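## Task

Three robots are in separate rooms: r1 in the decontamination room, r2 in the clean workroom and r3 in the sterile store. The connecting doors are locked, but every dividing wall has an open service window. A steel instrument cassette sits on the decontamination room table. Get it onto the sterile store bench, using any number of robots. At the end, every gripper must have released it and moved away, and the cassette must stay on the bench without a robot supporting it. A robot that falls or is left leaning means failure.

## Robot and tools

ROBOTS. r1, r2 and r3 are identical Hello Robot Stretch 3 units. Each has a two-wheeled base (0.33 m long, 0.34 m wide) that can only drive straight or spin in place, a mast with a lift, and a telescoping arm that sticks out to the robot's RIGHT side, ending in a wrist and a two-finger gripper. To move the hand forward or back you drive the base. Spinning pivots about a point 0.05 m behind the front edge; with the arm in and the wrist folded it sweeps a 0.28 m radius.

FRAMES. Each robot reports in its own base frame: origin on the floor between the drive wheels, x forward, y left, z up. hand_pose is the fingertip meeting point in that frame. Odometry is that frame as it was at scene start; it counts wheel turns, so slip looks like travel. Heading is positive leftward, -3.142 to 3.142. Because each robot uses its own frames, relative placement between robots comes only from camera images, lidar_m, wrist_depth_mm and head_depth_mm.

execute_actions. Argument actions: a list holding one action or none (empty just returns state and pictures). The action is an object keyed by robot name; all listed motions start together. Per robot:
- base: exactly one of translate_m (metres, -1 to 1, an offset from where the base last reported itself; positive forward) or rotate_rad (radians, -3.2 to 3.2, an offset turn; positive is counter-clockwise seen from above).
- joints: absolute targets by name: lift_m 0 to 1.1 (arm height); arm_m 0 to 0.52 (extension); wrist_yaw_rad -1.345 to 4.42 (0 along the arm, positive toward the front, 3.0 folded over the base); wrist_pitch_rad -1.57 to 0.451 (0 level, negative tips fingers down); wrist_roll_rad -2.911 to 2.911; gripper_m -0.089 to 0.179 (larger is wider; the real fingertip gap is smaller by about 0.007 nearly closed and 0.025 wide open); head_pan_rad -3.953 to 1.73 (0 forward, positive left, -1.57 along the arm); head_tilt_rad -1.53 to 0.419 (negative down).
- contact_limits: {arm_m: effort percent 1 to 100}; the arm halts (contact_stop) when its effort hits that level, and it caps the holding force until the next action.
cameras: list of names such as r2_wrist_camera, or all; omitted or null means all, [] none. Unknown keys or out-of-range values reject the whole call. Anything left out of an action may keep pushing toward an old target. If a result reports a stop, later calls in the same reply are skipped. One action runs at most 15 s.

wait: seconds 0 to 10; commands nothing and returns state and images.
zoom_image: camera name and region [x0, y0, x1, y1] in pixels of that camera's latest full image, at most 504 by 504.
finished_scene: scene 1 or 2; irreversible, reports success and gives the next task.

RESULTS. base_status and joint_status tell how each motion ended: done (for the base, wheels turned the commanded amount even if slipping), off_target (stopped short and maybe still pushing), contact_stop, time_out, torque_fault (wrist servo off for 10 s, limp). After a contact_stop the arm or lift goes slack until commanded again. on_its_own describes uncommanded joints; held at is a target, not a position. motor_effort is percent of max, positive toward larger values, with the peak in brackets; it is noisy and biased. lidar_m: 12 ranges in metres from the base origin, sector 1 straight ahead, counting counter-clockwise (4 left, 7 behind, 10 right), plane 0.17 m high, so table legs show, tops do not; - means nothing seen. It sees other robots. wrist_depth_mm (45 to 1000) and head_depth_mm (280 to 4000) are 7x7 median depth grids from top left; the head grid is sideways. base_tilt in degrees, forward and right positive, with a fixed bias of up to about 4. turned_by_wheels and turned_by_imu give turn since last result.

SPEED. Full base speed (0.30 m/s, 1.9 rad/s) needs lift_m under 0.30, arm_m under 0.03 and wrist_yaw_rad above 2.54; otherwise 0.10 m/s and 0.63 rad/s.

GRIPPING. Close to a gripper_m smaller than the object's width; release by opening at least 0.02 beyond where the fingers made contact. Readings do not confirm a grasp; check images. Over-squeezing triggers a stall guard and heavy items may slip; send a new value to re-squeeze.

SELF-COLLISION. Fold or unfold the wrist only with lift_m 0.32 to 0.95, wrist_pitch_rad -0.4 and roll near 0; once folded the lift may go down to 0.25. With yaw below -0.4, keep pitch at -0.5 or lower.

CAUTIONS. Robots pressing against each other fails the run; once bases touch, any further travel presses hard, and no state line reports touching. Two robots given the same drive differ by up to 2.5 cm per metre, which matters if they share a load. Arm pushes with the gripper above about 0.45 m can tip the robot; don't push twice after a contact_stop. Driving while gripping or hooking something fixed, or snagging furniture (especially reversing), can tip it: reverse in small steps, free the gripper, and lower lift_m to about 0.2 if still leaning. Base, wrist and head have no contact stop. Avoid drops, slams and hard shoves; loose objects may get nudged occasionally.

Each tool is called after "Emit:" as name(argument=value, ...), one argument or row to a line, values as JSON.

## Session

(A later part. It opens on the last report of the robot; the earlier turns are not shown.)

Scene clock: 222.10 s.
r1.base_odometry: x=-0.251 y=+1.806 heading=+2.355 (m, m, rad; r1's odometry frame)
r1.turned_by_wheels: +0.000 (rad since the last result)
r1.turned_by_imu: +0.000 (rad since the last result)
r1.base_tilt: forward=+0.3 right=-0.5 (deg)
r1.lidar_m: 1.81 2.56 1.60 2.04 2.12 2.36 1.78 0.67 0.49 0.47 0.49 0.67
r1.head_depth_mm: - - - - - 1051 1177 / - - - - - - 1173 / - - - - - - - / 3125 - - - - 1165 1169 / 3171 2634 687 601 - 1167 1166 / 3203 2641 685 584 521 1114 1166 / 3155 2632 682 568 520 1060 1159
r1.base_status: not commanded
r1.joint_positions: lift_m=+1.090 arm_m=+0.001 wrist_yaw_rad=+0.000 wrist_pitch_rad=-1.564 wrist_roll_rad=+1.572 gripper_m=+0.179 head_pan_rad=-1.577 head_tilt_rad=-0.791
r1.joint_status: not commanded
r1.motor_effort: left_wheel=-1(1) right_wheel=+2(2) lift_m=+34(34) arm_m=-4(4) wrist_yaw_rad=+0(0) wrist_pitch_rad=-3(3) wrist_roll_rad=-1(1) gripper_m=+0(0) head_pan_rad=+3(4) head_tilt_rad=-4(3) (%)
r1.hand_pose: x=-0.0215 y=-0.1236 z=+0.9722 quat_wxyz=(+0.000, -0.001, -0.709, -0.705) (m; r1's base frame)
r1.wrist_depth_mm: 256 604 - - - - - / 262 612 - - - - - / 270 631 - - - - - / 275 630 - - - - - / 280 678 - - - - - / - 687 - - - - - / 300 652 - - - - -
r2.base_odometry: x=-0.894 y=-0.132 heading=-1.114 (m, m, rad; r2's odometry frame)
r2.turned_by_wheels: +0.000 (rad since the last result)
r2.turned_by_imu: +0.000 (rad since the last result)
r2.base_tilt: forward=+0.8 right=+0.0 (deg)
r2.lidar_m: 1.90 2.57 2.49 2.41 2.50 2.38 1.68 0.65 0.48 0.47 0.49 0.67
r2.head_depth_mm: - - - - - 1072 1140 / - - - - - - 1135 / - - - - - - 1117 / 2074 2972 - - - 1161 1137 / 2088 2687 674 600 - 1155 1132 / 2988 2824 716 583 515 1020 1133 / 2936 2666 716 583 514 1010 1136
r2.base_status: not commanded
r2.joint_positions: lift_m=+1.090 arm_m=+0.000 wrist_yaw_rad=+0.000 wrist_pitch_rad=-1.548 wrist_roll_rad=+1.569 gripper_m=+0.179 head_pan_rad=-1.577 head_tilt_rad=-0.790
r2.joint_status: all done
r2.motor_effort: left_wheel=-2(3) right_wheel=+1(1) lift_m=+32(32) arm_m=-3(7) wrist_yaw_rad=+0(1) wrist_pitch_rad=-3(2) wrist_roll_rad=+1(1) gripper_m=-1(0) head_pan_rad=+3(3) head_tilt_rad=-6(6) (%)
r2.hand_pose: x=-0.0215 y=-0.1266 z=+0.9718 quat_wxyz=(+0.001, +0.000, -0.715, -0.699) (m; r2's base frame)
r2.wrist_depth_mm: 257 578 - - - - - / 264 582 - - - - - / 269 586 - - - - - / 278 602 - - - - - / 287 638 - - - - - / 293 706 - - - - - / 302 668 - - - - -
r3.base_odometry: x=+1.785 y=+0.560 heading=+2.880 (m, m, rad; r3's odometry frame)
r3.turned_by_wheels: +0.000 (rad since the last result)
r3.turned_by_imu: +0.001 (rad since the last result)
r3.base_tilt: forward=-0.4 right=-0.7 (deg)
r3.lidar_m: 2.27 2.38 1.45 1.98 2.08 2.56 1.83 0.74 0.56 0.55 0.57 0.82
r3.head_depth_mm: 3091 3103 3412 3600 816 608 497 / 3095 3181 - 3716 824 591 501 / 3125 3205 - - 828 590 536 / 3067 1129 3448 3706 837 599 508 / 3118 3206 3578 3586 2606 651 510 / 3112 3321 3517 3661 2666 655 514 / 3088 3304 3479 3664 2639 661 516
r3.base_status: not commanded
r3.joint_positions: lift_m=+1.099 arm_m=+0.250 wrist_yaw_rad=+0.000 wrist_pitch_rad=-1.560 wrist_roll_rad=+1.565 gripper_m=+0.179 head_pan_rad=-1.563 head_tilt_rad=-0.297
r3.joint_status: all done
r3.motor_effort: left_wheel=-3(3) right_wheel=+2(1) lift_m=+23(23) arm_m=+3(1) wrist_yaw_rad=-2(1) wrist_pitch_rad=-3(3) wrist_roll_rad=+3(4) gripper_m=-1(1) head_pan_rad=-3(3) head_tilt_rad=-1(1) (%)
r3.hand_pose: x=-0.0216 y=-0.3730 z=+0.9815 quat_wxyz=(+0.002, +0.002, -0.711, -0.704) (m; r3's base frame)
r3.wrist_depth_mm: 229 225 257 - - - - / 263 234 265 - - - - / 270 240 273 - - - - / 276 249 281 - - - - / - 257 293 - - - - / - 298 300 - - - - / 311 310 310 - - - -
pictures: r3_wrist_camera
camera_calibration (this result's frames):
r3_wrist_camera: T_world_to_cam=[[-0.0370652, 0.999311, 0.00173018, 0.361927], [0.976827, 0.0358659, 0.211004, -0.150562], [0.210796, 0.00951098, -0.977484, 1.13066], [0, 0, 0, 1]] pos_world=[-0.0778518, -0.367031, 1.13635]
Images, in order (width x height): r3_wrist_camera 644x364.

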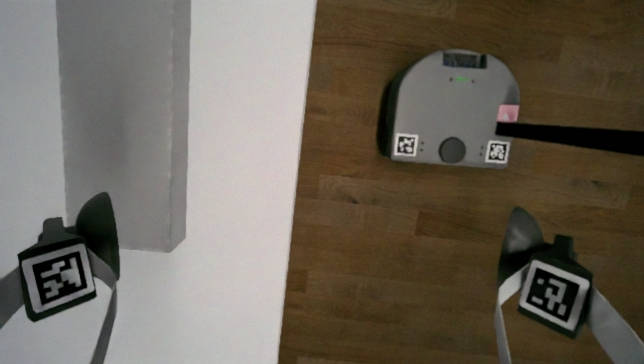

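Emit:
execute_actions(
  actions=[
    {"r3":{"base":{"translate_m":-0.06},"joints":{"arm_m":0.385}}},
  ],
  cameras=[],
)

Emit:
execute_actions(
  actions=[
    {"r3":{"joints":{"lift_m":0.992}}},
  ],
  cameras=[],
)

Emit:
execute_actions(
  actions=[
    {"r3":{"joints":{"gripper_m":-0.03}}},
  ],
  cameras=[],
)

Emit:
execute_actions(
  actions=[
    {"r3":{"joints":{"lift_m":1.1}}},
  ],
  cameras=[],
)

Emit:
execute_actions(
  actions=[
    {"r3":{"joints":{"arm_m":0}}},
  ],
  cameras=[],
)

Emit:
execute_actions(
  actions=[
    {"r3":{"base":{"rotate_rad":1.55}}},
  ],
  cameras=[],
)

Emit:
execute_actions(
  actions=[
    {"r3":{"base":{"translate_m":0.95}}},
  ],
  cameras=[],
)

Emit:
execute_actions(
  actions=[
    {"r3":{"base":{"rotate_rad":1.55},"joints":{"head_tilt_rad":-0.8}}},
  ],
  cameras=["r3_nav_camera"],
)

Scene clock: 232.83 s.
r1.base_odometry: x=-0.251 y=+1.806 heading=+2.355 (m, m, rad; r1's odometry frame)
r1.turned_by_wheels: +0.000 (rad since the last result)
r1.turned_by_imu: +0.000 (rad since the last result)
r1.base_tilt: forward=+0.4 right=-0.5 (deg)
r1.lidar_m: 1.80 2.56 1.60 2.04 2.12 2.36 1.78 0.67 0.49 0.47 0.49 0.66
r1.head_depth_mm: - - - - - 1050 1174 / - - - - - - 1176 / - - - - - - - / 3114 - - - - 1168 1171 / 3176 2649 687 601 - 1167 1166 / 3205 2640 685 585 520 1111 1161 / 3167 2635 682 569 520 1064 1166
r1.base_status: not commanded
r1.joint_positions: lift_m=+1.090 arm_m=+0.001 wrist_yaw_rad=+0.000 wrist_pitch_rad=-1.564 wrist_roll_rad=+1.572 gripper_m=+0.179 head_pan_rad=-1.577 head_tilt_rad=-0.791
r1.joint_status: not commanded
r1.motor_effort: left_wheel=-1(1) right_wheel=+2(2) lift_m=+34(34) arm_m=-4(3) wrist_yaw_rad=+0(0) wrist_pitch_rad=-3(3) wrist_roll_rad=-1(1) gripper_m=+0(0) head_pan_rad=+3(3) head_tilt_rad=-4(4) (%)
r1.hand_pose: x=-0.0215 y=-0.1236 z=+0.9722 quat_wxyz=(+0.000, -0.001, -0.709, -0.705) (m; r1's base frame)
r1.wrist_depth_mm: 255 599 - - - - - / 260 627 - - - - - / 268 616 - - - - - / 275 636 - - - - - / 281 690 - - - - - / - 691 - - - - - / 300 648 - - - - -
r2.base_odometry: x=-0.894 y=-0.132 heading=-1.114 (m, m, rad; r2's odometry frame)
r2.turned_by_wheels: +0.000 (rad since the last result)
r2.turned_by_imu: +0.000 (rad since the last result)
r2.base_tilt: forward=+0.8 right=+0.0 (deg)
r2.lidar_m: 1.90 2.57 2.50 2.41 2.50 2.39 1.67 0.65 0.48 0.47 0.49 0.67
r2.head_depth_mm: - - - - - 1072 1135 / - - - - - - 1133 / - - - - - - 1117 / 3021 2949 - - - 1154 1135 / 496 1283 665 599 - 1151 1138 / 2952 2805 717 582 514 1020 1131 / 2906 2718 718 581 514 1010 1131
r2.base_status: not commanded
r2.joint_positions: lift_m=+1.090 arm_m=+0.000 wrist_yaw_rad=+0.000 wrist_pitch_rad=-1.548 wrist_roll_rad=+1.569 gripper_m=+0.179 head_pan_rad=-1.577 head_tilt_rad=-0.790
r2.joint_status: not commanded
r2.motor_effort: left_wheel=-3(1) right_wheel=+1(1) lift_m=+32(31) arm_m=-3(3) wrist_yaw_rad=+0(0) wrist_pitch_rad=-2(3) wrist_roll_rad=+1(1) gripper_m=+0(1) head_pan_rad=+3(3) head_tilt_rad=-6(7) (%)
r2.hand_pose: x=-0.0215 y=-0.1266 z=+0.9718 quat_wxyz=(+0.001, +0.000, -0.715, -0.699) (m; r2's base frame)
r2.wrist_depth_mm: 259 576 - - - - - / 262 589 - - - - - / 270 590 - - - - - / 276 594 - - - - - / 285 648 - - - - - / 293 707 - - - - - / 300 658 - - - - -
r3.base_odometry: x=+1.842 y=+0.545 heading=+2.880 (m, m, rad; r3's odometry frame)
r3.turned_by_wheels: +0.000 (rad since the last result)
r3.turned_by_imu: +0.001 (rad since the last result)
r3.base_tilt: forward=-0.4 right=-0.7 (deg)
r3.lidar_m: 2.33 2.46 1.49 1.99 2.09 2.51 1.83 0.74 0.56 0.54 0.57 0.81
r3.head_depth_mm: 3080 3196 3445 3568 858 630 498 / 3064 3166 3529 3566 865 634 500 / 3095 3194 - 3610 872 570 505 / 3087 1125 940 3533 1077 600 508 / 3105 1112 3416 3653 2646 627 511 / 3116 3228 3475 3628 2673 654 514 / 3116 3284 3459 3708 2691 656 517
r3.base_status: done
r3.joint_positions: lift_m=+1.099 arm_m=+0.385 wrist_yaw_rad=+0.000 wrist_pitch_rad=-1.560 wrist_roll_rad=+1.565 gripper_m=+0.179 head_pan_rad=-1.563 head_tilt_rad=-0.297
r3.joint_status: all done
r3.motor_effort: left_wheel=-2(10) right_wheel=+1(3) lift_m=+23(23) arm_m=+3(1) wrist_yaw_rad=-1(1) wrist_pitch_rad=-2(2) wrist_roll_rad=+3(3) gripper_m=+0(1) head_pan_rad=-2(3) head_tilt_rad=-1(2) (%)
r3.hand_pose: x=-0.0216 y=-0.5080 z=+0.9815 quat_wxyz=(+0.002, +0.002, -0.711, -0.704) (m; r3's base frame)
r3.wrist_depth_mm: 256 256 257 257 256 - - / 266 263 264 234 266 265 - / 272 271 272 240 274 - - / 278 279 279 249 280 - - / - 289 288 256 289 - - / - 300 297 261 300 - - / 311 308 312 310 311 - -
pictures: none
No camera images: the call's "cameras" was empty. Leave "cameras" out to get every camera's image.

Scene clock: 234.63 s.
r1.base_odometry: x=-0.251 y=+1.806 heading=+2.355 (m, m, rad; r1's odometry frame)
r1.turned_by_wheels: +0.000 (rad since the last result)
r1.turned_by_imu: +0.000 (rad since the last result)
r1.base_tilt: forward=+0.4 right=-0.5 (deg)
r1.lidar_m: 1.80 2.56 1.60 2.04 2.12 2.36 1.78 0.66 0.49 0.47 0.49 0.66
r1.head_depth_mm: - - - - - 1049 1178 / - - - - - - 1173 / - - - - - - - / 3121 - - - - 1164 1167 / 3167 2657 686 602 - 1172 1164 / 3176 2644 684 585 520 1113 1161 / 3180 2620 683 569 518 1061 1165
r1.base_status: not commanded
r1.joint_positions: lift_m=+1.090 arm_m=+0.001 wrist_yaw_rad=+0.000 wrist_pitch_rad=-1.564 wrist_roll_rad=+1.572 gripper_m=+0.179 head_pan_rad=-1.577 head_tilt_rad=-0.791
r1.joint_status: not commanded
r1.motor_effort: left_wheel=-1(1) right_wheel=+2(2) lift_m=+34(34) arm_m=-4(4) wrist_yaw_rad=+0(0) wrist_pitch_rad=-3(2) wrist_roll_rad=-1(1) gripper_m=+0(0) head_pan_rad=+3(3) head_tilt_rad=-4(3) (%)
r1.hand_pose: x=-0.0215 y=-0.1236 z=+0.9722 quat_wxyz=(+0.000, -0.001, -0.709, -0.705) (m; r1's base frame)
r1.wrist_depth_mm: 255 602 - - - - - / 261 602 - - - - - / 268 616 - - - - - / 273 626 - - - - - / 278 679 - - - - - / - 681 - - - - - / 301 658 - - - - -
r2.base_odometry: x=-0.894 y=-0.132 heading=-1.114 (m, m, rad; r2's odometry frame)
r2.turned_by_wheels: +0.000 (rad since the last result)
r2.turned_by_imu: +0.000 (rad since the last result)
r2.base_tilt: forward=+0.8 right=+0.0 (deg)
r2.lidar_m: 1.91 2.57 2.49 2.41 2.50 2.39 1.68 0.65 0.48 0.47 0.49 0.67
r2.head_depth_mm: - - - - - 1073 1141 / - - - - - - 1137 / - - - - - - 1116 / 537 566 - - - 1152 1134 / 482 569 662 599 - 1153 1136 / 2090 2609 717 583 514 1023 1140 / 2945 2690 717 582 515 1010 1136
r2.base_status: not commanded
r2.joint_positions: lift_m=+1.090 arm_m=+0.000 wrist_yaw_rad=+0.000 wrist_pitch_rad=-1.548 wrist_roll_rad=+1.569 gripper_m=+0.179 head_pan_rad=-1.577 head_tilt_rad=-0.790
r2.joint_status: not commanded
r2.motor_effort: left_wheel=-2(2) right_wheel=+2(1) lift_m=+32(32) arm_m=-3(3) wrist_yaw_rad=+1(0) wrist_pitch_rad=-3(3) wrist_roll_rad=+1(1) gripper_m=+0(0) head_pan_rad=+3(3) head_tilt_rad=-7(6) (%)
r2.hand_pose: x=-0.0215 y=-0.1266 z=+0.9718 quat_wxyz=(+0.001, +0.000, -0.715, -0.699) (m; r2's base frame)
r2.wrist_depth_mm: 257 580 - - - - - / 262 588 - - - - - / 270 582 - - - - - / 277 597 - - - - - / 283 662 - - - - - / 289 715 - - - - - / 303 658 - - - - -
r3.base_odometry: x=+1.842 y=+0.545 heading=+2.880 (m, m, rad; r3's odometry frame)
r3.turned_by_wheels: +0.000 (rad since the last result)
r3.turned_by_imu: +0.000 (rad since the last result)
r3.base_tilt: forward=-0.5 right=-0.8 (deg)
r3.lidar_m: 2.33 2.45 1.48 1.99 2.09 2.51 1.82 0.74 0.56 0.54 0.57 0.81
r3.head_depth_mm: 3056 3198 3421 - 811 629 498 / 3079 3278 3396 3431 822 635 501 / 3073 3316 3443 - 828 592 488 / 3109 1081 954 1284 799 596 507 / 3113 1118 3521 3710 2649 628 512 / 3089 3255 3493 3607 2659 655 514 / 3100 3310 3514 3701 2679 658 517
r3.base_status: not commanded
r3.joint_positions: lift_m=+0.992 arm_m=+0.385 wrist_yaw_rad=+0.000 wrist_pitch_rad=-1.560 wrist_roll_rad=+1.565 gripper_m=+0.179 head_pan_rad=-1.563 head_tilt_rad=-0.297
r3.joint_status: all done
r3.motor_effort: left_wheel=-3(3) right_wheel=+1(1) lift_m=+14(18) arm_m=+3(3) wrist_yaw_rad=-1(0) wrist_pitch_rad=-2(2) wrist_roll_rad=+3(3) gripper_m=-1(1) head_pan_rad=-3(3) head_tilt_rad=-2(1) (%)
r3.hand_pose: x=-0.0216 y=-0.5080 z=+0.8745 quat_wxyz=(+0.002, +0.002, -0.711, -0.704) (m; r3's base frame)
r3.wrist_depth_mm: 157 157 156 156 157 157 160 / 162 162 132 131 133 162 975 / 166 167 136 135 165 167 - / 172 172 140 139 170 172 - / - 177 145 144 176 176 - / - 184 150 149 183 184 - / 189 189 155 154 189 191 -
pictures: none
No camera images: the call's "cameras" was empty. Leave "cameras" out to get every camera's image.

Scene clock: 237.27 s.
r1.base_odometry: x=-0.251 y=+1.806 heading=+2.355 (m, m, rad; r1's odometry frame)
r1.turned_by_wheels: +0.000 (rad since the last result)
r1.turned_by_imu: +0.000 (rad since the last result)
r1.base_tilt: forward=+0.4 right=-0.4 (deg)
r1.lidar_m: 1.81 2.56 1.60 2.05 2.12 2.37 1.79 0.67 0.49 0.47 0.49 0.67
r1.head_depth_mm: - - - - - 1050 1171 / - - - - - - 1172 / - - - - - - - / 3093 - - - - 1166 1171 / 3181 2642 688 601 - 1168 1169 / 3173 2626 685 585 521 1115 1160 / 3185 2636 682 569 520 1060 1163
r1.base_status: not commanded
r1.joint_positions: lift_m=+1.090 arm_m=+0.001 wrist_yaw_rad=+0.000 wrist_pitch_rad=-1.564 wrist_roll_rad=+1.572 gripper_m=+0.179 head_pan_rad=-1.577 head_tilt_rad=-0.791
r1.joint_status: not commanded
r1.motor_effort: left_wheel=-1(1) right_wheel=+2(2) lift_m=+34(34) arm_m=-3(4) wrist_yaw_rad=+1(1) wrist_pitch_rad=-3(3) wrist_roll_rad=-1(1) gripper_m=+1(1) head_pan_rad=+3(3) head_tilt_rad=-4(3) (%)
r1.hand_pose: x=-0.0215 y=-0.1236 z=+0.9722 quat_wxyz=(+0.000, -0.001, -0.709, -0.705) (m; r1's base frame)
r1.wrist_depth_mm: 255 613 - - - - - / 262 618 - - - - - / 268 620 - - - - - / 275 635 - - - - - / 276 689 - - - - - / - 693 - - - - - / 298 679 - - - - -
r2.base_odometry: x=-0.894 y=-0.132 heading=-1.114 (m, m, rad; r2's odometry frame)
r2.turned_by_wheels: +0.000 (rad since the last result)
r2.turned_by_imu: +0.000 (rad since the last result)
r2.base_tilt: forward=+0.9 right=+0.1 (deg)
r2.lidar_m: 1.90 2.57 2.49 2.41 2.51 2.39 1.68 0.65 0.48 0.47 0.49 0.67
r2.head_depth_mm: - - - - - 1073 1136 / - - - - - - 1139 / - - - - - - 1116 / 544 1537 - - - 1157 1140 / 489 589 672 599 - 1154 1140 / 2955 2603 696 583 514 1023 1136 / 2905 2714 717 583 515 1011 1136
r2.base_status: not commanded
r2.joint_positions: lift_m=+1.090 arm_m=+0.000 wrist_yaw_rad=+0.000 wrist_pitch_rad=-1.548 wrist_roll_rad=+1.569 gripper_m=+0.179 head_pan_rad=-1.577 head_tilt_rad=-0.790
r2.joint_status: not commanded
r2.motor_effort: left_wheel=-2(2) right_wheel=+1(1) lift_m=+33(32) arm_m=-3(3) wrist_yaw_rad=+0(1) wrist_pitch_rad=-3(3) wrist_roll_rad=+1(1) gripper_m=+0(0) head_pan_rad=+3(3) head_tilt_rad=-6(5) (%)
r2.hand_pose: x=-0.0215 y=-0.1266 z=+0.9718 quat_wxyz=(+0.001, +0.000, -0.715, -0.699) (m; r2's base frame)
r2.wrist_depth_mm: 259 584 - - - - - / 263 575 - - - - - / 268 588 - - - - - / 279 597 - - - - - / 284 644 - - - - - / 291 705 - - - - - / 305 659 - - - - -
r3.base_odometry: x=+1.842 y=+0.545 heading=+2.880 (m, m, rad; r3's odometry frame)
r3.turned_by_wheels: +0.000 (rad since the last result)
r3.turned_by_imu: +0.003 (rad since the last result)
r3.base_tilt: forward=-0.6 right=-1.1 (deg)
r3.lidar_m: 2.33 2.45 1.48 1.99 2.09 2.50 1.82 0.74 0.56 0.55 0.57 0.82
r3.head_depth_mm: 3107 3268 3470 - 820 636 501 / 3092 3277 3440 3470 834 639 505 / 3079 3263 3398 - 835 632 494 / 3117 1132 967 1294 810 599 511 / 3124 3258 3529 3682 2671 635 516 / 3137 3293 3526 3674 2674 663 518 / 3103 3341 3505 3635 2724 668 522
r3.base_status: not commanded
r3.joint_positions: lift_m=+0.993 arm_m=+0.385 wrist_yaw_rad=+0.000 wrist_pitch_rad=-1.569 wrist_roll_rad=+1.567 gripper_m=-0.027 head_pan_rad=-1.563 head_tilt_rad=-0.297
r3.joint_status: all done
r3.motor_effort: left_wheel=-1(2) right_wheel=+0(1) lift_m=+3(14) arm_m=+3(3) wrist_yaw_rad=+0(0) wrist_pitch_rad=+0(2) wrist_roll_rad=+2(3) gripper_m=-71(100) head_pan_rad=-2(2) head_tilt_rad=-2(1) (%)
r3.hand_pose: x=-0.0215 y=-0.5057 z=+0.8754 quat_wxyz=(+0.002, +0.001, -0.707, -0.707) (m; r3's base frame)
r3.wrist_depth_mm: 164 164 163 161 162 163 946 / 168 168 166 136 138 168 962 / 174 173 172 140 142 174 - / 180 179 162 145 148 179 - / 184 185 148 149 151 188 - / 192 193 154 155 159 - - / 199 199 161 161 196 199 -
pictures: none
No camera images: the call's "cameras" was empty. Leave "cameras" out to get every camera's image.

Scene clock: 239.97 s.
r1.base_odometry: x=-0.251 y=+1.806 heading=+2.355 (m, m, rad; r1's odometry frame)
r1.turned_by_wheels: +0.000 (rad since the last result)
r1.turned_by_imu: +0.000 (rad since the last result)
r1.base_tilt: forward=+0.4 right=-0.6 (deg)
r1.lidar_m: 1.81 2.55 1.60 2.05 2.11 2.36 1.78 0.67 0.49 0.47 0.49 0.67
r1.head_depth_mm: - - - - - 1051 1178 / - - - - - - 1175 / - - - - - - - / 3134 - - - - 1160 1167 / 3173 2652 686 601 - 1170 1169 / 3165 2627 685 585 521 1113 1162 / 3204 2628 683 569 520 1059 1164
r1.base_status: not commanded
r1.joint_positions: lift_m=+1.090 arm_m=+0.001 wrist_yaw_rad=+0.000 wrist_pitch_rad=-1.564 wrist_roll_rad=+1.572 gripper_m=+0.179 head_pan_rad=-1.577 head_tilt_rad=-0.791
r1.joint_status: not commanded
r1.motor_effort: left_wheel=+0(1) right_wheel=+1(2) lift_m=+34(34) arm_m=-4(4) wrist_yaw_rad=-1(0) wrist_pitch_rad=-3(2) wrist_roll_rad=-1(1) gripper_m=-1(0) head_pan_rad=+3(3) head_tilt_rad=-4(3) (%)
r1.hand_pose: x=-0.0215 y=-0.1236 z=+0.9722 quat_wxyz=(+0.000, -0.001, -0.709, -0.705) (m; r1's base frame)
r1.wrist_depth_mm: 255 603 - - - - - / 261 628 - - - - - / 268 628 - - - - - / 273 639 - - - - - / 280 684 - - - - - / - 689 - - - - - / 299 663 - - - - -
r2.base_odometry: x=-0.894 y=-0.132 heading=-1.114 (m, m, rad; r2's odometry frame)
r2.turned_by_wheels: +0.000 (rad since the last result)
r2.turned_by_imu: +0.000 (rad since the last result)
r2.base_tilt: forward=+0.7 right=+0.0 (deg)
r2.lidar_m: 1.90 2.57 2.49 2.41 2.51 2.39 1.68 0.65 0.48 0.47 0.49 0.67
r2.head_depth_mm: - - - - - 1071 1137 / - - - - - - 1137 / - - - - - - 1124 / 3020 2961 - - - 1154 1141 / 507 589 716 599 - 1155 1139 / 3002 2717 717 583 513 1021 1136 / 2945 2674 716 583 515 1010 1141
r2.base_status: not commanded
r2.joint_positions: lift_m=+1.090 arm_m=+0.000 wrist_yaw_rad=+0.000 wrist_pitch_rad=-1.548 wrist_roll_rad=+1.569 gripper_m=+0.179 head_pan_rad=-1.577 head_tilt_rad=-0.790
r2.joint_status: not commanded
r2.motor_effort: left_wheel=-2(2) right_wheel=+1(1) lift_m=+32(31) arm_m=-3(3) wrist_yaw_rad=+0(0) wrist_pitch_rad=-2(3) wrist_roll_rad=+1(1) gripper_m=+1(1) head_pan_rad=+3(3) head_tilt_rad=-6(7) (%)
r2.hand_pose: x=-0.0215 y=-0.1266 z=+0.9718 quat_wxyz=(+0.001, +0.000, -0.715, -0.699) (m; r2's base frame)
r2.wrist_depth_mm: 256 578 - - - - - / 263 572 - - - - - / 270 592 - - - - - / 276 608 - - - - - / 284 668 - - - - - / 294 728 - - - - - / 302 664 - - - - -
r3.base_odometry: x=+1.842 y=+0.545 heading=+2.880 (m, m, rad; r3's odometry frame)
r3.turned_by_wheels: +0.000 (rad since the last result)
r3.turned_by_imu: -0.004 (rad since the last result)
r3.base_tilt: forward=-0.3 right=-0.7 (deg)
r3.lidar_m: 2.33 2.45 1.48 1.99 2.09 2.51 1.84 0.74 0.56 0.54 0.57 0.81
r3.head_depth_mm: 3065 3187 3471 3647 854 629 496 / 3075 3217 3485 3592 859 611 500 / 3078 3222 - 3607 873 596 504 / 3065 1088 938 3297 881 599 507 / 3106 1115 3443 3572 2623 601 510 / 3070 3242 3484 3679 2654 650 513 / 3113 3221 3463 3715 2682 658 515
r3.base_status: not commanded
r3.joint_positions: lift_m=+1.099 arm_m=+0.385 wrist_yaw_rad=-0.001 wrist_pitch_rad=-1.561 wrist_roll_rad=+1.569 gripper_m=-0.017 head_pan_rad=-1.563 head_tilt_rad=-0.298
r3.joint_status: all done
r3.on_its_own: gripper_m is held at -0.018, not at your -0.030, by its stall guard, which is still easing
r3.motor_effort: left_wheel=+0(14) right_wheel=+0(12) lift_m=+25(25) arm_m=+2(2) wrist_yaw_rad=+0(1) wrist_pitch_rad=-2(5) wrist_roll_rad=+1(1) gripper_m=-36(56) head_pan_rad=-2(2) head_tilt_rad=-1(2) (%)
r3.hand_pose: x=-0.0215 y=-0.5080 z=+0.9814 quat_wxyz=(+0.001, +0.000, -0.710, -0.704) (m; r3's base frame)
r3.wrist_depth_mm: 258 258 255 119 254 - - / 263 265 124 122 123 264 - / 272 272 130 127 128 - - / 280 282 134 132 134 - - / 289 290 138 139 139 - - / 297 298 144 144 146 - - / 311 311 152 150 310 - -
pictures: none
No camera images: the call's "cameras" was empty. Leave "cameras" out to get every camera's image.

Scene clock: 244.00 s.
r1.base_odometry: x=-0.251 y=+1.806 heading=+2.355 (m, m, rad; r1's odometry frame)
r1.turned_by_wheels: +0.000 (rad since the last result)
r1.turned_by_imu: +0.000 (rad since the last result)
r1.base_tilt: forward=+0.3 right=-0.5 (deg)
r1.lidar_m: 1.81 2.55 1.60 2.04 2.12 2.36 1.78 0.67 0.49 0.47 0.49 0.67
r1.head_depth_mm: - - - - - 1048 1177 / - - - - - - 1174 / - - - - - - - / 3116 - - - - 1167 1169 / 3168 2642 686 603 - 1167 1166 / 3180 2636 684 584 521 1112 1166 / 3146 2625 682 569 519 1062 1158
r1.base_status: not commanded
r1.joint_positions: lift_m=+1.090 arm_m=+0.001 wrist_yaw_rad=+0.000 wrist_pitch_rad=-1.564 wrist_roll_rad=+1.572 gripper_m=+0.179 head_pan_rad=-1.577 head_tilt_rad=-0.791
r1.joint_status: not commanded
r1.motor_effort: left_wheel=-1(1) right_wheel=+2(2) lift_m=+34(34) arm_m=-3(3) wrist_yaw_rad=+0(0) wrist_pitch_rad=-3(3) wrist_roll_rad=-1(1) gripper_m=+0(0) head_pan_rad=+3(3) head_tilt_rad=-4(4) (%)
r1.hand_pose: x=-0.0215 y=-0.1236 z=+0.9722 quat_wxyz=(+0.000, -0.001, -0.709, -0.705) (m; r1's base frame)
r1.wrist_depth_mm: 254 608 - - - - - / 262 598 - - - - - / 268 630 - - - - - / 272 625 - - - - - / 281 679 - - - - - / - 708 - - - - - / 299 665 - - - - -
r2.base_odometry: x=-0.894 y=-0.132 heading=-1.114 (m, m, rad; r2's odometry frame)
r2.turned_by_wheels: +0.000 (rad since the last result)
r2.turned_by_imu: +0.000 (rad since the last result)
r2.base_tilt: forward=+0.7 right=+0.0 (deg)
r2.lidar_m: 1.90 2.58 2.49 2.41 2.51 2.38 1.68 0.66 0.48 0.47 0.49 0.67
r2.head_depth_mm: - - - - - 1077 1137 / - - - - - - 1140 / - - - - - - 1112 / 876 2946 - - - 1159 1137 / 877 2690 717 599 - 1156 1134 / 2974 2851 716 582 514 1023 1133 / 2913 2711 717 584 515 1009 1138
r2.base_status: not commanded
r2.joint_positions: lift_m=+1.090 arm_m=+0.000 wrist_yaw_rad=+0.000 wrist_pitch_rad=-1.548 wrist_roll_rad=+1.569 gripper_m=+0.179 head_pan_rad=-1.577 head_tilt_rad=-0.790
r2.joint_status: not commanded
r2.motor_effort: left_wheel=-2(2) right_wheel=+1(1) lift_m=+32(32) arm_m=-3(3) wrist_yaw_rad=+0(1) wrist_pitch_rad=-3(3) wrist_roll_rad=+1(1) gripper_m=+1(1) head_pan_rad=+3(3) head_tilt_rad=-6(7) (%)
r2.hand_pose: x=-0.0215 y=-0.1266 z=+0.9718 quat_wxyz=(+0.001, +0.000, -0.715, -0.699) (m; r2's base frame)
r2.wrist_depth_mm: 258 578 - - - - - / 264 575 - - - - - / 272 591 - - - - - / 279 589 - - - - - / 285 640 - - - - - / 294 693 - - - - - / 301 651 - - - - -
r3.base_odometry: x=+1.842 y=+0.545 heading=+2.880 (m, m, rad; r3's odometry frame)
r3.turned_by_wheels: +0.000 (rad since the last result)
r3.turned_by_imu: +0.001 (rad since the last result)
r3.base_tilt: forward=-0.4 right=-0.8 (deg)
r3.lidar_m: 2.33 2.45 1.48 1.99 2.09 2.52 1.84 0.74 0.56 0.54 0.57 0.81
r3.head_depth_mm: 3025 3231 - - - - - / 3086 3282 - - - - - / 3066 3312 - - - - - / 3098 1064 941 2299 880 643 533 / 3128 1117 3476 3702 2631 650 527 / 3093 3241 3447 3682 2631 655 512 / 3129 3275 3483 3586 2682 658 516
r3.base_status: not commanded
r3.joint_positions: lift_m=+1.099 arm_m=+0.000 wrist_yaw_rad=+0.000 wrist_pitch_rad=-1.561 wrist_roll_rad=+1.569 gripper_m=+0.005 head_pan_rad=-1.563 head_tilt_rad=-0.298
r3.joint_status: all done
r3.on_its_own: gripper_m is held at +0.003, not at your -0.030, by its stall guard, which is still easing
r3.motor_effort: left_wheel=-1(0) right_wheel=+0(0) lift_m=+24(25) arm_m=-3(0) wrist_yaw_rad=+1(1) wrist_pitch_rad=-2(2) wrist_roll_rad=+0(1) gripper_m=-28(35) head_pan_rad=-2(2) head_tilt_rad=-1(1) (%)
r3.hand_pose: x=-0.0215 y=-0.1235 z=+0.9814 quat_wxyz=(+0.001, +0.000, -0.710, -0.704) (m; r3's base frame)
r3.wrist_depth_mm: 532 739 - 120 - - - / 539 771 125 123 124 - - / 550 768 130 128 128 - - / 572 825 135 133 135 - - / 569 808 139 139 139 - - / 576 765 146 145 147 - - / 569 972 154 152 - - -
pictures: none
No camera images: the call's "cameras" was empty. Leave "cameras" out to get every camera's image.

Scene clock: 247.43 s.
r1.base_odometry: x=-0.251 y=+1.806 heading=+2.355 (m, m, rad; r1's odometry frame)
r1.turned_by_wheels: +0.000 (rad since the last result)
r1.turned_by_imu: +0.000 (rad since the last result)
r1.base_tilt: forward=+0.4 right=-0.5 (deg)
r1.lidar_m: 1.81 2.56 1.60 2.05 2.12 2.37 1.78 0.67 0.49 0.47 0.49 0.66
r1.head_depth_mm: - - - - - 1052 1175 / - - - - - - 1176 / - - - - - - - / 3107 - - - - 1167 1170 / 3129 2657 687 601 - 1162 1169 / 3196 2659 685 585 520 1116 1166 / 3158 2638 683 568 519 1060 1160
r1.base_status: not commanded
r1.joint_positions: lift_m=+1.090 arm_m=+0.001 wrist_yaw_rad=+0.000 wrist_pitch_rad=-1.564 wrist_roll_rad=+1.572 gripper_m=+0.179 head_pan_rad=-1.577 head_tilt_rad=-0.791
r1.joint_status: not commanded
r1.motor_effort: left_wheel=-1(1) right_wheel=+2(2) lift_m=+34(34) arm_m=-4(4) wrist_yaw_rad=+0(0) wrist_pitch_rad=-3(3) wrist_roll_rad=-1(1) gripper_m=+0(1) head_pan_rad=+3(3) head_tilt_rad=-4(4) (%)
r1.hand_pose: x=-0.0215 y=-0.1236 z=+0.9722 quat_wxyz=(+0.000, -0.001, -0.709, -0.705) (m; r1's base frame)
r1.wrist_depth_mm: 253 599 - - - - - / 264 611 - - - - - / 267 620 - - - - - / 275 626 - - - - - / 281 678 - - - - - / - 686 - - - - - / 298 661 - - - - -
r2.base_odometry: x=-0.894 y=-0.132 heading=-1.114 (m, m, rad; r2's odometry frame)
r2.turned_by_wheels: +0.000 (rad since the last result)
r2.turned_by_imu: +0.000 (rad since the last result)
r2.base_tilt: forward=+0.8 right=+0.0 (deg)
r2.lidar_m: 1.89 2.57 2.49 2.41 2.51 2.38 1.68 0.65 0.48 0.47 0.49 0.67
r2.head_depth_mm: - - - - - 1076 1142 / - - - - - - 1136 / - - - - - - 1120 / 3021 2962 - - - 1159 1137 / 2973 2832 718 598 - 1151 1132 / 2036 2599 716 584 514 1021 1137 / 2918 2717 718 584 515 1008 1136
r2.base_status: not commanded
r2.joint_positions: lift_m=+1.090 arm_m=+0.000 wrist_yaw_rad=+0.000 wrist_pitch_rad=-1.548 wrist_roll_rad=+1.569 gripper_m=+0.179 head_pan_rad=-1.577 head_tilt_rad=-0.790
r2.joint_status: not commanded
r2.motor_effort: left_wheel=-2(2) right_wheel=+1(1) lift_m=+32(32) arm_m=-3(3) wrist_yaw_rad=+0(0) wrist_pitch_rad=-3(3) wrist_roll_rad=+1(1) gripper_m=+0(0) head_pan_rad=+3(2) head_tilt_rad=-6(6) (%)
r2.hand_pose: x=-0.0215 y=-0.1266 z=+0.9718 quat_wxyz=(+0.001, +0.000, -0.715, -0.699) (m; r2's base frame)
r2.wrist_depth_mm: 258 573 - - - - - / 263 583 - - - - - / 268 592 - - - - - / 276 609 - - - - - / 284 626 - - - - - / 289 713 - - - - - / 299 655 - - - - -
r3.base_odometry: x=+1.842 y=+0.545 heading=-1.853 (m, m, rad; r3's odometry frame)
r3.turned_by_wheels: +1.550 (rad since the last result)
r3.turned_by_imu: +1.575 (rad since the last result)
r3.base_tilt: forward=-0.5 right=-0.7 (deg)
r3.lidar_m: 1.99 1.54 2.52 1.93 0.75 0.56 0.54 0.57 0.79 2.33 2.44 1.48
r3.head_depth_mm: 1613 1713 - - - - - / 2016 2104 - - - - - / 2012 2113 - - - - - / 2016 2128 2254 2427 2521 1898 1569 / 2024 2118 2289 2439 2504 1909 1553 / 2037 2108 2275 2428 2521 1930 1516 / 2031 2145 2265 2438 2585 1961 1532
r3.base_status: done
r3.joint_positions: lift_m=+1.099 arm_m=+0.000 wrist_yaw_rad=+0.000 wrist_pitch_rad=-1.561 wrist_roll_rad=+1.569 gripper_m=+0.018 head_pan_rad=-1.563 head_tilt_rad=-0.298
r3.joint_status: not commanded
r3.on_its_own: gripper_m is held at +0.017, not at your -0.030, by its stall guard, which is not easing now
r3.motor_effort: left_wheel=-3(9) right_wheel=+2(6) lift_m=+24(24) arm_m=-3(3) wrist_yaw_rad=+0(0) wrist_pitch_rad=-2(2) wrist_roll_rad=+1(0) gripper_m=-24(28) head_pan_rad=-2(2) head_tilt_rad=-1(1) (%)
r3.hand_pose: x=-0.0215 y=-0.1235 z=+0.9814 quat_wxyz=(+0.001, +0.000, -0.710, -0.704) (m; r3's base frame)
r3.wrist_depth_mm: - - - 121 - - - / - - 126 124 123 - - / - - 131 129 129 - - / - - 136 134 135 - - / - - 140 139 140 - - / - - 148 146 147 - - / - - 155 153 - - -
pictures: none
No camera images: the call's "cameras" was empty. Leave "cameras" out to get every camera's image.

Scene clock: 258.50 s.
r1.base_odometry: x=-0.251 y=+1.806 heading=+2.355 (m, m, rad; r1's odometry frame)
r1.turned_by_wheels: +0.000 (rad since the last result)
r1.turned_by_imu: +0.001 (rad since the last result)
r1.base_tilt: forward=+0.3 right=-0.5 (deg)
r1.lidar_m: 1.81 2.55 1.60 2.04 2.12 2.36 1.78 0.67 0.49 0.47 0.49 0.66
r1.head_depth_mm: - - - - - 1048 1174 / - - - - - - 1175 / - - - - - - - / 3118 - - - - 1167 1169 / 3141 2664 688 600 - 1162 1162 / 3165 2623 686 585 520 1112 1165 / 3157 2632 683 569 519 1063 1161
r1.base_status: not commanded
r1.joint_positions: lift_m=+1.090 arm_m=+0.001 wrist_yaw_rad=+0.000 wrist_pitch_rad=-1.564 wrist_roll_rad=+1.572 gripper_m=+0.179 head_pan_rad=-1.577 head_tilt_rad=-0.791
r1.joint_status: not commanded
r1.motor_effort: left_wheel=-1(1) right_wheel=+2(2) lift_m=+34(34) arm_m=-3(4) wrist_yaw_rad=-1(1) wrist_pitch_rad=-2(3) wrist_roll_rad=-1(1) gripper_m=-1(0) head_pan_rad=+3(3) head_tilt_rad=-3(4) (%)
r1.hand_pose: x=-0.0215 y=-0.1236 z=+0.9722 quat_wxyz=(+0.000, -0.001, -0.709, -0.705) (m; r1's base frame)
r1.wrist_depth_mm: 257 598 - - - - - / 260 607 - - - - - / 266 635 - - - - - / 273 635 - - - - - / 279 684 - - - - - / - 683 - - - - - / 300 655 - - - - -
r2.base_odometry: x=-0.894 y=-0.132 heading=-1.114 (m, m, rad; r2's odometry frame)
r2.turned_by_wheels: +0.000 (rad since the last result)
r2.turned_by_imu: +0.001 (rad since the last result)
r2.base_tilt: forward=+0.8 right=-0.1 (deg)
r2.lidar_m: 1.90 2.56 2.49 2.41 2.51 2.38 1.68 0.65 0.48 0.47 0.49 0.67
r2.head_depth_mm: - - - - - 1073 1145 / - - - - - - 1139 / - - - - - - 1113 / 3019 2955 - - - 1157 1135 / 2912 2698 718 600 - 1154 1131 / 2987 2798 716 583 513 1019 1141 / 2958 2702 716 582 514 1009 1136
r2.base_status: not commanded
r2.joint_positions: lift_m=+1.090 arm_m=+0.000 wrist_yaw_rad=+0.000 wrist_pitch_rad=-1.548 wrist_roll_rad=+1.569 gripper_m=+0.179 head_pan_rad=-1.577 head_tilt_rad=-0.790
r2.joint_status: not commanded
r2.motor_effort: left_wheel=-2(1) right_wheel=+1(1) lift_m=+32(32) arm_m=-3(3) wrist_yaw_rad=+0(0) wrist_pitch_rad=-3(3) wrist_roll_rad=+1(1) gripper_m=+1(1) head_pan_rad=+3(3) head_tilt_rad=-7(6) (%)
r2.hand_pose: x=-0.0215 y=-0.1266 z=+0.9718 quat_wxyz=(+0.001, +0.000, -0.715, -0.699) (m; r2's base frame)
r2.wrist_depth_mm: 253 591 - - - - - / 261 578 - - - - - / 269 588 - - - - - / 278 593 - - - - - / 285 652 - - - - - / 290 717 - - - - - / 301 667 - - - - -
r3.base_odometry: x=+1.578 y=-0.368 heading=-1.853 (m, m, rad; r3's odometry frame)
r3.turned_by_wheels: +0.000 (rad since the last result)
r3.turned_by_imu: +0.000 (rad since the last result)
r3.base_tilt: forward=-0.4 right=-0.8 (deg)
r3.lidar_m: 1.03 1.08 0.82 2.42 2.08 1.54 1.50 1.57 2.15 2.35 0.76 1.07
r3.head_depth_mm: 2032 2143 - - - - - / 2034 2148 - - - - - / 2070 2153 - - - - - / 2030 2136 2301 2474 2509 1886 1576 / 2037 2171 2271 2465 2589 1923 1552 / 2048 2178 2281 2459 2551 1930 1509 / 2050 2161 2298 2447 2540 1950 1514
r3.base_status: done
r3.joint_positions: lift_m=+1.099 arm_m=+0.000 wrist_yaw_rad=+0.000 wrist_pitch_rad=-1.561 wrist_roll_rad=+1.569 gripper_m=+0.018 head_pan_rad=-1.563 head_tilt_rad=-0.298
r3.joint_status: not commanded
r3.on_its_own: gripper_m is held at +0.017, not at your -0.030, by its stall guard, which is not easing now
r3.motor_effort: left_wheel=-3(4) right_wheel=+1(7) lift_m=+25(24) arm_m=-3(3) wrist_yaw_rad=+0(1) wrist_pitch_rad=-2(2) wrist_roll_rad=+0(1) gripper_m=-24(24) head_pan_rad=-1(2) head_tilt_rad=-1(1) (%)
r3.hand_pose: x=-0.0215 y=-0.1235 z=+0.9814 quat_wxyz=(+0.001, +0.000, -0.710, -0.704) (m; r3's base frame)
r3.wrist_depth_mm: - - - 121 - - - / - - 126 124 124 - - / - - 131 128 129 - - / - - 136 134 137 - - / - - 140 140 140 - - / - - 148 146 147 - - / - - 155 153 - - -
pictures: none
No camera images: the call's "cameras" was empty. Leave "cameras" out to get every camera's image.

Scene clock: 261.93 s.
r1.base_odometry: x=-0.251 y=+1.806 heading=+2.355 (m, m, rad; r1's odometry frame)
r1.turned_by_wheels: +0.000 (rad since the last result)
r1.turned_by_imu: +0.000 (rad since the last result)
r1.base_tilt: forward=+0.4 right=-0.5 (deg)
r1.lidar_m: 1.80 2.55 1.60 2.04 2.12 2.36 1.78 0.66 0.49 0.47 0.49 0.67
r1.head_depth_mm: - - - - - 1051 1177 / - - - - - - 1173 / - - - - - - - / 3131 - - - - 1167 1168 / 3191 2639 688 602 - 1170 1162 / 3133 2638 686 584 520 1110 1166 / 3192 2626 682 569 519 1059 1163
r1.base_status: not commanded
r1.joint_positions: lift_m=+1.090 arm_m=+0.001 wrist_yaw_rad=+0.000 wrist_pitch_rad=-1.564 wrist_roll_rad=+1.572 gripper_m=+0.179 head_pan_rad=-1.577 head_tilt_rad=-0.791
r1.joint_status: not commanded
r1.motor_effort: left_wheel=-1(1) right_wheel=+2(2) lift_m=+34(34) arm_m=-3(3) wrist_yaw_rad=+0(0) wrist_pitch_rad=-3(2) wrist_roll_rad=-1(1) gripper_m=+0(0) head_pan_rad=+3(3) head_tilt_rad=-3(3) (%)
r1.hand_pose: x=-0.0215 y=-0.1236 z=+0.9722 quat_wxyz=(+0.000, -0.001, -0.709, -0.705) (m; r1's base frame)
r1.wrist_depth_mm: 255 594 - - - - - / 261 618 - - - - - / 268 610 - - - - - / 276 629 - - - - - / 280 678 - - - - - / - 707 - - - - - / 296 663 - - - - -
r2.base_odometry: x=-0.894 y=-0.132 heading=-1.114 (m, m, rad; r2's odometry frame)
r2.turned_by_wheels: +0.000 (rad since the last result)
r2.turned_by_imu: +0.000 (rad since the last result)
r2.base_tilt: forward=+0.7 right=+0.2 (deg)
r2.lidar_m: 1.89 2.58 2.49 2.41 2.51 2.38 1.68 0.66 0.48 0.47 0.49 0.67
r2.head_depth_mm: - - - - - 1068 1142 / - - - - - - 1137 / - - - - - - 1120 / 2913 2750 - - - 1152 1135 / 2938 2792 717 598 - 1153 1138 / 2981 2829 718 583 515 1023 1133 / 2960 2688 719 583 514 1012 1137
r2.base_status: not commanded
r2.joint_positions: lift_m=+1.090 arm_m=+0.000 wrist_yaw_rad=+0.000 wrist_pitch_rad=-1.548 wrist_roll_rad=+1.569 gripper_m=+0.179 head_pan_rad=-1.577 head_tilt_rad=-0.790
r2.joint_status: not commanded
r2.motor_effort: left_wheel=-2(2) right_wheel=+2(2) lift_m=+33(32) arm_m=-3(3) wrist_yaw_rad=+1(0) wrist_pitch_rad=-3(3) wrist_roll_rad=+1(1) gripper_m=+0(1) head_pan_rad=+3(2) head_tilt_rad=-6(6) (%)
r2.hand_pose: x=-0.0215 y=-0.1266 z=+0.9718 quat_wxyz=(+0.001, +0.000, -0.715, -0.699) (m; r2's base frame)
r2.wrist_depth_mm: 255 582 - - - - - / 263 591 - - - - - / 271 591 - - - - - / 277 601 - - - - - / 287 640 - - - - - / 292 706 - - - - - / 305 658 - - - - -
r3.base_odometry: x=+1.578 y=-0.367 heading=-0.303 (m, m, rad; r3's odometry frame)
r3.turned_by_wheels: +1.550 (rad since the last result)
r3.turned_by_imu: +1.575 (rad since the last result)
r3.base_tilt: forward=-0.5 right=-0.8 (deg)
r3.lidar_m: 2.42 2.10 1.55 1.50 1.56 2.12 2.36 0.76 1.07 1.03 1.07 0.82
r3.head_depth_mm: - - - - - - - / - - - - - - - / - - - - - - - / 1133 1249 878 - - 285 - / 1149 1247 882 761 - 290 - / 1146 1238 889 725 628 1327 - / 1146 1239 895 729 628 1300 1150
r3.base_status: done
r3.joint_positions: lift_m=+1.099 arm_m=+0.000 wrist_yaw_rad=+0.000 wrist_pitch_rad=-1.561 wrist_roll_rad=+1.569 gripper_m=+0.018 head_pan_rad=-1.563 head_tilt_rad=-0.790
r3.joint_status: all done
r3.on_its_own: gripper_m is held at +0.017, not at your -0.030, by its stall guard, which is not easing now
r3.motor_effort: left_wheel=-2(10) right_wheel=+1(5) lift_m=+25(24) arm_m=-3(3) wrist_yaw_rad=+0(0) wrist_pitch_rad=-2(2) wrist_roll_rad=+1(1) gripper_m=-24(24) head_pan_rad=-2(2) head_tilt_rad=-5(43) (%)
r3.hand_pose: x=-0.0215 y=-0.1235 z=+0.9814 quat_wxyz=(+0.001, +0.000, -0.710, -0.704) (m; r3's base frame)
r3.wrist_depth_mm: 350 - - 121 - - - / 360 - 126 123 124 - - / 372 - 130 128 129 - - / 383 - 137 133 135 - - / 399 420 140 140 141 - - / 410 416 148 146 147 - - / 426 - 155 153 - - -
pictures: r3_nav_camera (sideways: a quarter turn counterclockwise sets it upright)
camera_calibration (this result's frames):
r3_nav_camera: T_world_to_cam=[[0.0129865, -0.711919, 0.702141, -0.871587], [-0.999906, -0.0123625, 0.00595921, 0.0503287], [0.00443774, -0.702152, -0.712013, 0.88431], [0, 0, 0, 1]] pos_world=[0.0577185, 0.00104303, 1.24132]
Images, in order (width x height): r3_nav_camera 672x504.

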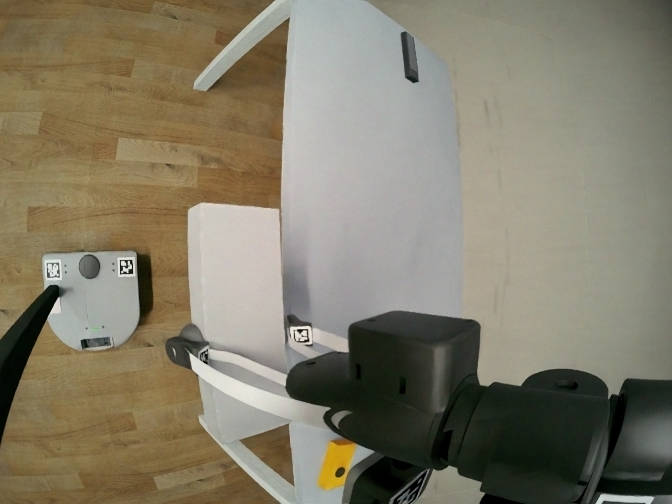

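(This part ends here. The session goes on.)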